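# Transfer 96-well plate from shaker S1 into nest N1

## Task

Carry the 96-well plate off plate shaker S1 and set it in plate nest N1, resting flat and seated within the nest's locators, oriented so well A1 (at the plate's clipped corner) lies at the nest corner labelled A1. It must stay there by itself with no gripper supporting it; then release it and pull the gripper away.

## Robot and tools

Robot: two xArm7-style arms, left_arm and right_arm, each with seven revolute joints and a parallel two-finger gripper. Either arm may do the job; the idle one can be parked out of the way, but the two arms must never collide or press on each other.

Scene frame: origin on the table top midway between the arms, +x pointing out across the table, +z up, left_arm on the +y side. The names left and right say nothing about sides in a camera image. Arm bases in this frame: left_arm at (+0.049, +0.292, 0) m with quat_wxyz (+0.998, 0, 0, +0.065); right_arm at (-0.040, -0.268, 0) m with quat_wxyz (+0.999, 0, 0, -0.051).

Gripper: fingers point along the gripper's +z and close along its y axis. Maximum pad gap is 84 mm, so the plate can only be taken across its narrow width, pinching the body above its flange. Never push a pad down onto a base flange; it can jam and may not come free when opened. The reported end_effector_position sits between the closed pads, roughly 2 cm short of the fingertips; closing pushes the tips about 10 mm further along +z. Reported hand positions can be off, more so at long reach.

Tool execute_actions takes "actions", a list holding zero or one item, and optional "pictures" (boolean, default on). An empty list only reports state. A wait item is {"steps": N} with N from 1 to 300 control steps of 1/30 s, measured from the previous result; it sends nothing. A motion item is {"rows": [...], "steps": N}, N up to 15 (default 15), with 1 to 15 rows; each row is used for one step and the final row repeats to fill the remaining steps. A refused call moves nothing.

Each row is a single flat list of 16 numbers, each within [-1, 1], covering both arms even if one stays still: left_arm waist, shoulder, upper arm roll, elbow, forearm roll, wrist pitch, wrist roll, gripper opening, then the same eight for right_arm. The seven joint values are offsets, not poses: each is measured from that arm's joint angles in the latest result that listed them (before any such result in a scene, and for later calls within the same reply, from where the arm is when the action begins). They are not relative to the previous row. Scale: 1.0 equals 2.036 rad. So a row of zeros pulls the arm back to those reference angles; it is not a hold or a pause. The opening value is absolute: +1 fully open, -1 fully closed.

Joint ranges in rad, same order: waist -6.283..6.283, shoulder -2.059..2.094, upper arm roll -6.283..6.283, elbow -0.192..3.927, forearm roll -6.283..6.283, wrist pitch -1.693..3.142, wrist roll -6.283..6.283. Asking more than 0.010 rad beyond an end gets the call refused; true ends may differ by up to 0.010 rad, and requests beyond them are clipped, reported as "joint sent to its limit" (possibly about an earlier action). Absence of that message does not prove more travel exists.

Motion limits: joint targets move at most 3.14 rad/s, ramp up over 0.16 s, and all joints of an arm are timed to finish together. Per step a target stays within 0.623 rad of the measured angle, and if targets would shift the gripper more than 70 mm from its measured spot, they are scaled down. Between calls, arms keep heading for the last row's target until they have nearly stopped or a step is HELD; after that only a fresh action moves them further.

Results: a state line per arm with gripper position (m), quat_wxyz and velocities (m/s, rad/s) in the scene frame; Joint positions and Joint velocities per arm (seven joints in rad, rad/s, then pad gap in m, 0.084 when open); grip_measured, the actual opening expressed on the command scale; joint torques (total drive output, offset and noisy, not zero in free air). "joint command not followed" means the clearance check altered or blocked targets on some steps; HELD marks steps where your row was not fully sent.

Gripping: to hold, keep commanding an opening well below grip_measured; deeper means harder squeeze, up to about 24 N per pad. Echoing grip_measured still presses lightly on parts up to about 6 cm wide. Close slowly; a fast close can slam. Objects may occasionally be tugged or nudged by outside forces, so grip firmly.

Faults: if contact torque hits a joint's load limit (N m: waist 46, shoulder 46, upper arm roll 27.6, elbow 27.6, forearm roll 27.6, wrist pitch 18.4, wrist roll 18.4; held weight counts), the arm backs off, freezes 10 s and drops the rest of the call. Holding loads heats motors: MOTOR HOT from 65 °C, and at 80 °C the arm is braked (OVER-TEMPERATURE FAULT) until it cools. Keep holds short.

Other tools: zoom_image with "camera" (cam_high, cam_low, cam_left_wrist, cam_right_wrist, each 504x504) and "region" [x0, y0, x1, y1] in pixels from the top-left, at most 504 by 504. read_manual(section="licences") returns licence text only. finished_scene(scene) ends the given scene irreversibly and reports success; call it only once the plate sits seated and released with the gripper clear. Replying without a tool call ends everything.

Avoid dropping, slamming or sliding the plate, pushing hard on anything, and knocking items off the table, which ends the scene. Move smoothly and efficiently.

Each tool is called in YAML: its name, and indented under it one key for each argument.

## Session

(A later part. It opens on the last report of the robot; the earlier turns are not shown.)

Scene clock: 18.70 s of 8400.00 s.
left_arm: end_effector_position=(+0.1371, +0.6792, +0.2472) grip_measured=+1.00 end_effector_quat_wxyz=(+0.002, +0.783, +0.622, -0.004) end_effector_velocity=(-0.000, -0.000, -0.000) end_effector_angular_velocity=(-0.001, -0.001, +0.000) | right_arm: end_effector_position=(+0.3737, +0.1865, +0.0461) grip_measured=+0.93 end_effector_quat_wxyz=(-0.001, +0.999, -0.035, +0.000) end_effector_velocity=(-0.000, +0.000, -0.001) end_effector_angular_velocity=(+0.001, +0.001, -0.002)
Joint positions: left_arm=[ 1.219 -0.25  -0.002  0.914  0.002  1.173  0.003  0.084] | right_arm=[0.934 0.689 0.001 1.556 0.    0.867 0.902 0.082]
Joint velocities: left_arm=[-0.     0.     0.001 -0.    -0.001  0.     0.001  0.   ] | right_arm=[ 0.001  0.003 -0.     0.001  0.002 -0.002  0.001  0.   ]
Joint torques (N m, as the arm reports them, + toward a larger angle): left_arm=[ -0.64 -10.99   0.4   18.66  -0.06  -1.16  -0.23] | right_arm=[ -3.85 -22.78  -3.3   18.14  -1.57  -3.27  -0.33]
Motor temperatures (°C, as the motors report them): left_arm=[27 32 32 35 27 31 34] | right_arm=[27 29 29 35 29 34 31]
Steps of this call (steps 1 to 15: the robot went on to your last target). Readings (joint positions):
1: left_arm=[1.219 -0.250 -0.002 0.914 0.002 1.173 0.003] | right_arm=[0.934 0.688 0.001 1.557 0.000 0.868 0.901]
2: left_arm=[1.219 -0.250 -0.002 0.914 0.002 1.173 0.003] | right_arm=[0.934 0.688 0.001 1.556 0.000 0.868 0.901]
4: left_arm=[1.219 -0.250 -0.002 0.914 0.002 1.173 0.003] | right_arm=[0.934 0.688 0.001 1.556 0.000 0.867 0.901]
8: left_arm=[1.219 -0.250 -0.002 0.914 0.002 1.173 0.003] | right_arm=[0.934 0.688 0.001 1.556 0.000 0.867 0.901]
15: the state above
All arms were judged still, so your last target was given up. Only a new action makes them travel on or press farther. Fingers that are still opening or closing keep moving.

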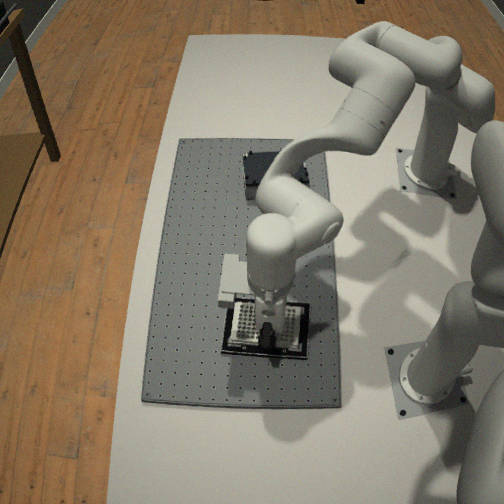

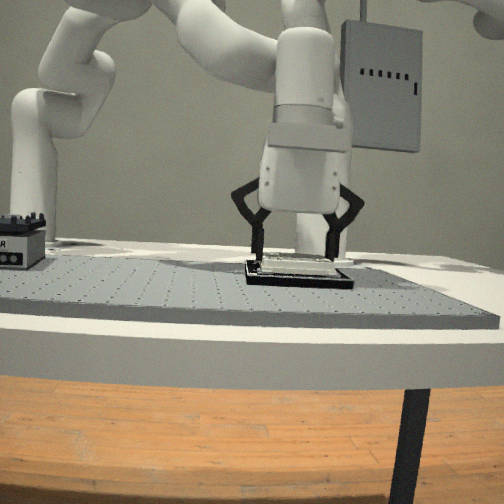

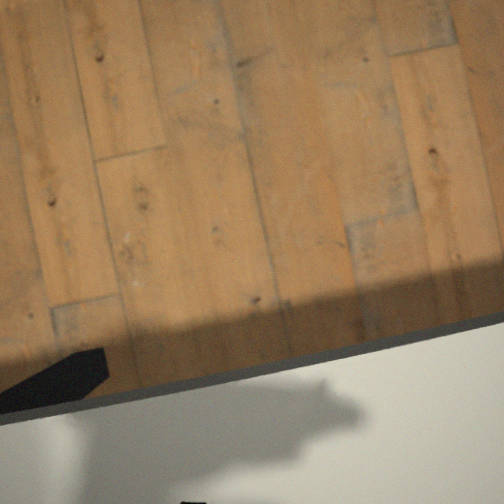

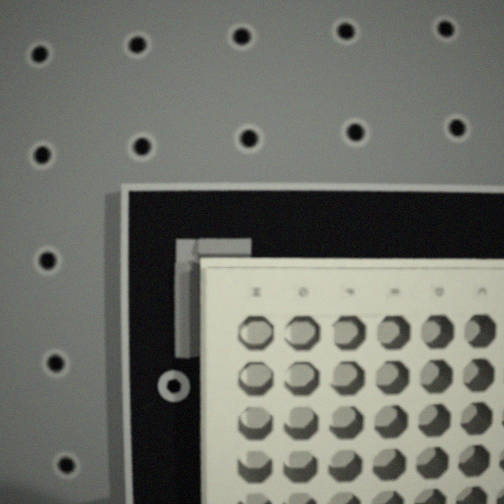

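execute_actions:
  actions:
    - {"rows":[[0,0,0,0,0,0,0,1,0,0,0,0,0,0,0,1]],"steps":12}
  pictures: false

execute_actions:
  actions:
    - {"rows":[[0,0,0,0,0,0,0,1,0,-0.024,0,0.0057,0,0.03,0,1],[0,0,0,0,0,0,0,1,0,-0.024,0,0.0057,0,0.03,0,1],[0,0,0,0,0,0,0,1,0,-0.024,0,0.0057,0,0.03,0,1],[0,0,0,0,0,0,0,1,0,-0.024,0,0.0057,0,0.03,0,1],[0,0,0,0,0,0,0,1,0,-0.024,0,0.0057,0,0.03,0,1],[0,0,0,0,0,0,0,1,0.04,-0.2,0,0.0,0,0.2,0.04,1]],"steps":15}
  pictures: false

execute_actions:
  actions:
    - {"steps":20}

zoom_image:
  camera: "cam_low"
  region: [220,180,380,300]

zoom_image:
  camera: "cam_high"
  region: [200,270,330,370]

Scene clock: 23.73 s of 8400.00 s.
left_arm: end_effector_position=(+0.1371, +0.6792, +0.2472) grip_measured=+1.00 end_effector_quat_wxyz=(+0.002, +0.783, +0.622, -0.004) end_effector_velocity=(-0.000, -0.000, +0.000) end_effector_angular_velocity=(+0.000, -0.000, -0.001) | right_arm: end_effector_position=(+0.3741, +0.1849, +0.0439) grip_measured=+1.00 end_effector_quat_wxyz=(+0.001, +0.999, -0.035, -0.001) end_effector_velocity=(-0.001, +0.001, +0.008) end_effector_angular_velocity=(+0.002, -0.000, +0.001)
Joint positions: left_arm=[ 1.219 -0.25  -0.002  0.914  0.002  1.173  0.003  0.084] | right_arm=[ 0.933  0.692 -0.     1.555 -0.     0.866  0.902  0.084]
Joint velocities: left_arm=[-0.    -0.001  0.001 -0.     0.     0.     0.001  0.   ] | right_arm=[ 0.001 -0.014  0.001  0.001  0.001  0.013  0.     0.   ]
Joint torques (N m, as the arm reports them, + toward a larger angle): left_arm=[ -0.79 -10.77   0.65  18.9   -0.18  -1.28  -0.37] | right_arm=[ -3.28 -29.11  -2.52  19.04  -1.22  -0.72  -0.51]
Motor temperatures (°C, as the motors report them): left_arm=[27 32 32 36 27 31 34] | right_arm=[27 29 30 35 29 34 31]
Steps of this call (steps 1 to 90: nothing new was sent; then 1.63 s passed at rest; steps 91 to 102: all 12 steps of this action). Readings (joint positions):
91: left_arm=[1.219 -0.250 -0.002 0.914 0.002 1.173 0.003] | right_arm=[0.933 0.690 0.000 1.556 0.000 0.866 0.902]
92: left_arm=[1.219 -0.250 -0.002 0.914 0.002 1.173 0.003] | right_arm=[0.934 0.690 0.000 1.556 0.000 0.866 0.902]
94: left_arm=[1.219 -0.250 -0.002 0.914 0.002 1.173 0.003] | right_arm=[0.934 0.690 0.000 1.556 -0.000 0.866 0.901]
98: left_arm=[1.219 -0.250 -0.002 0.914 0.002 1.173 0.003] | right_arm=[0.933 0.693 -0.001 1.555 -0.000 0.864 0.901]
102: the state above

Scene clock: 24.23 s of 8400.00 s.
left_arm: end_effector_position=(+0.1371, +0.6792, +0.2472) grip_measured=+1.00 end_effector_quat_wxyz=(+0.002, +0.783, +0.622, -0.004) end_effector_velocity=(-0.000, -0.000, +0.000) end_effector_angular_velocity=(+0.000, -0.000, +0.001) | right_arm: end_effector_position=(+0.3312, +0.1832, +0.1944) grip_measured=+1.00 end_effector_quat_wxyz=(+0.001, +0.999, -0.036, -0.001) end_effector_velocity=(-0.195, -0.051, +0.432) end_effector_angular_velocity=(-0.010, +0.011, +0.002)
Joint positions: left_arm=[ 1.219 -0.25  -0.002  0.914  0.002  1.173  0.003  0.084] | right_arm=[ 0.986  0.408 -0.001  1.559 -0.     1.153  0.955  0.084]
Joint velocities: left_arm=[-0.    -0.001  0.    -0.    -0.     0.    -0.     0.   ] | right_arm=[ 0.201 -0.877  0.001 -0.038  0.002  0.853  0.199 -0.   ]
Joint torques (N m, as the arm reports them, + toward a larger angle): left_arm=[ -0.37 -10.85   0.5   18.79   0.09  -1.44  -0.33] | right_arm=[ -2.2  -29.38  -0.21  23.08  -0.4   -1.77  -0.17]
Motor temperatures (°C, as the motors report them): left_arm=[27 32 32 36 27 31 34] | right_arm=[27 29 30 35 29 34 31]
Steps of this call (steps 1 to 15: all 15 steps of this action). Readings (joint positions):
1: left_arm=[1.219 -0.250 -0.002 0.914 0.002 1.173 0.003] | right_arm=[0.933 0.691 -0.000 1.555 -0.000 0.867 0.902]
2: left_arm=[1.219 -0.250 -0.002 0.914 0.002 1.173 0.003] | right_arm=[0.933 0.687 -0.000 1.556 0.000 0.874 0.902]
4: left_arm=[1.219 -0.250 -0.002 0.914 0.002 1.173 0.003] | right_arm=[0.933 0.664 -0.001 1.560 -0.000 0.905 0.902]
8: left_arm=[1.219 -0.250 -0.002 0.914 0.002 1.173 0.003] | right_arm=[0.937 0.620 -0.005 1.561 -0.001 0.956 0.909]
15: the state above

Scene clock: 24.90 s of 8400.00 s.
left_arm: end_effector_position=(+0.1371, +0.6792, +0.2472) grip_measured=+1.00 end_effector_quat_wxyz=(+0.002, +0.783, +0.622, -0.004) end_effector_velocity=(+0.000, +0.000, -0.000) end_effector_angular_velocity=(-0.001, +0.000, +0.001) | right_arm: end_effector_position=(+0.3021, +0.1732, +0.2542) grip_measured=+1.00 end_effector_quat_wxyz=(+0.001, +0.999, -0.035, -0.001) end_effector_velocity=(-0.000, -0.000, +0.001) end_effector_angular_velocity=(+0.001, -0.001, -0.000)
Joint positions: left_arm=[ 1.219 -0.25  -0.002  0.914  0.002  1.173  0.003  0.084] | right_arm=[ 1.014  0.285 -0.001  1.555 -0.     1.273  0.983  0.084]
Joint velocities: left_arm=[ 0.     0.001 -0.     0.    -0.     0.    -0.001  0.   ] | right_arm=[ 0.    -0.002 -0.    -0.    -0.     0.001  0.    -0.   ]
Joint torques (N m, as the arm reports them, + toward a larger angle): left_arm=[ -0.29 -10.72   0.4   18.59   0.09  -1.37  -0.23] | right_arm=[ -0.67 -25.67  -0.21  22.85  -0.63  -1.53  -0.08]
Motor temperatures (°C, as the motors report them): left_arm=[27 32 32 36 27 31 34] | right_arm=[27 29 30 35 29 34 31]
Steps of this call (steps 1 to 20: the robot went on to your last target). Readings (joint positions):
1: left_arm=[1.219 -0.250 -0.002 0.914 0.002 1.173 0.003] | right_arm=[0.993 0.379 -0.001 1.558 -0.000 1.182 0.962]
2: left_arm=[1.219 -0.250 -0.002 0.914 0.002 1.173 0.003] | right_arm=[1.000 0.349 -0.001 1.557 -0.000 1.210 0.968]
4: left_arm=[1.219 -0.250 -0.002 0.914 0.002 1.173 0.003] | right_arm=[1.010 0.303 0.001 1.559 -0.000 1.249 0.977]
8: left_arm=[1.219 -0.250 -0.002 0.914 0.002 1.173 0.003] | right_arm=[1.014 0.286 -0.001 1.555 -0.000 1.270 0.982]
20: the state above

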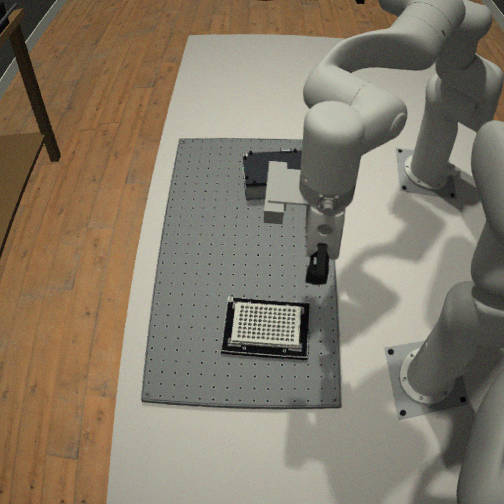

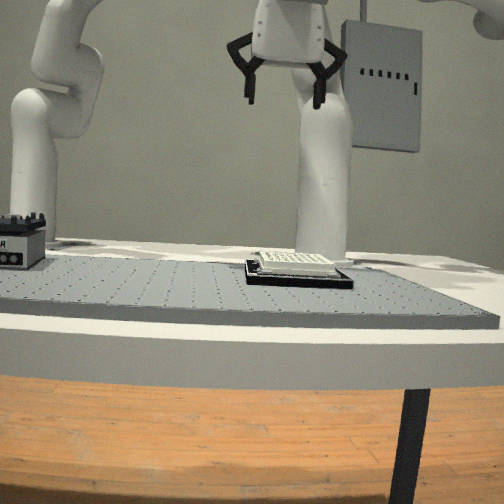

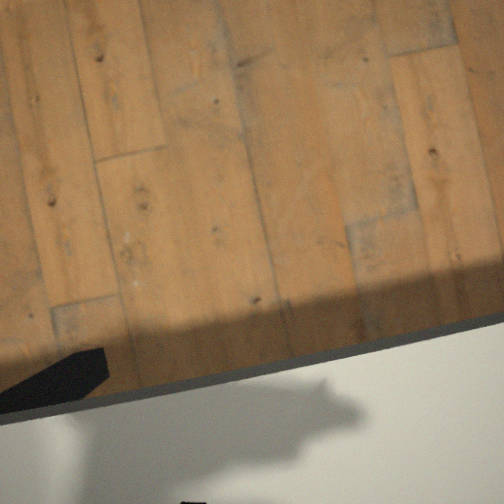

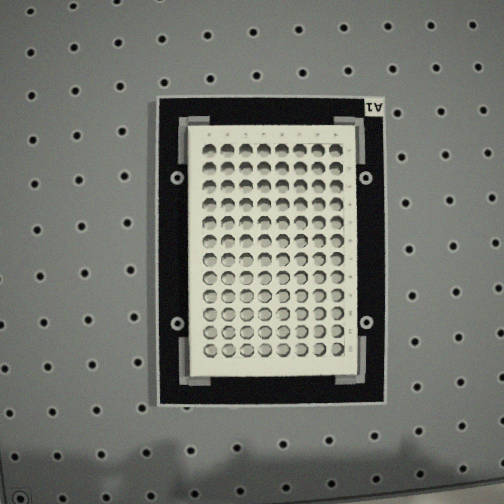

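Region (220, 180, 380, 300) of cam_low's 504x504 image, scaled by 3.150, with more detail than that image has; it fills the top 378 rows of this view, and the rest is white.

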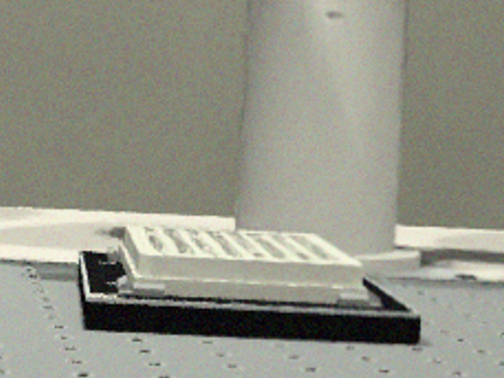

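Region (200, 270, 330, 370) of cam_high's 504x504 image, scaled by 3.877, with more detail than that image has; it fills the top 388 rows of this view, and the rest is white.

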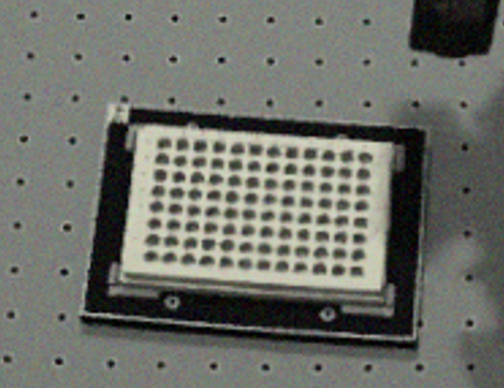

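Looks seated symmetrically within all four locators.

finished_scene:
  scene: 2

The scene is finished: the task was done.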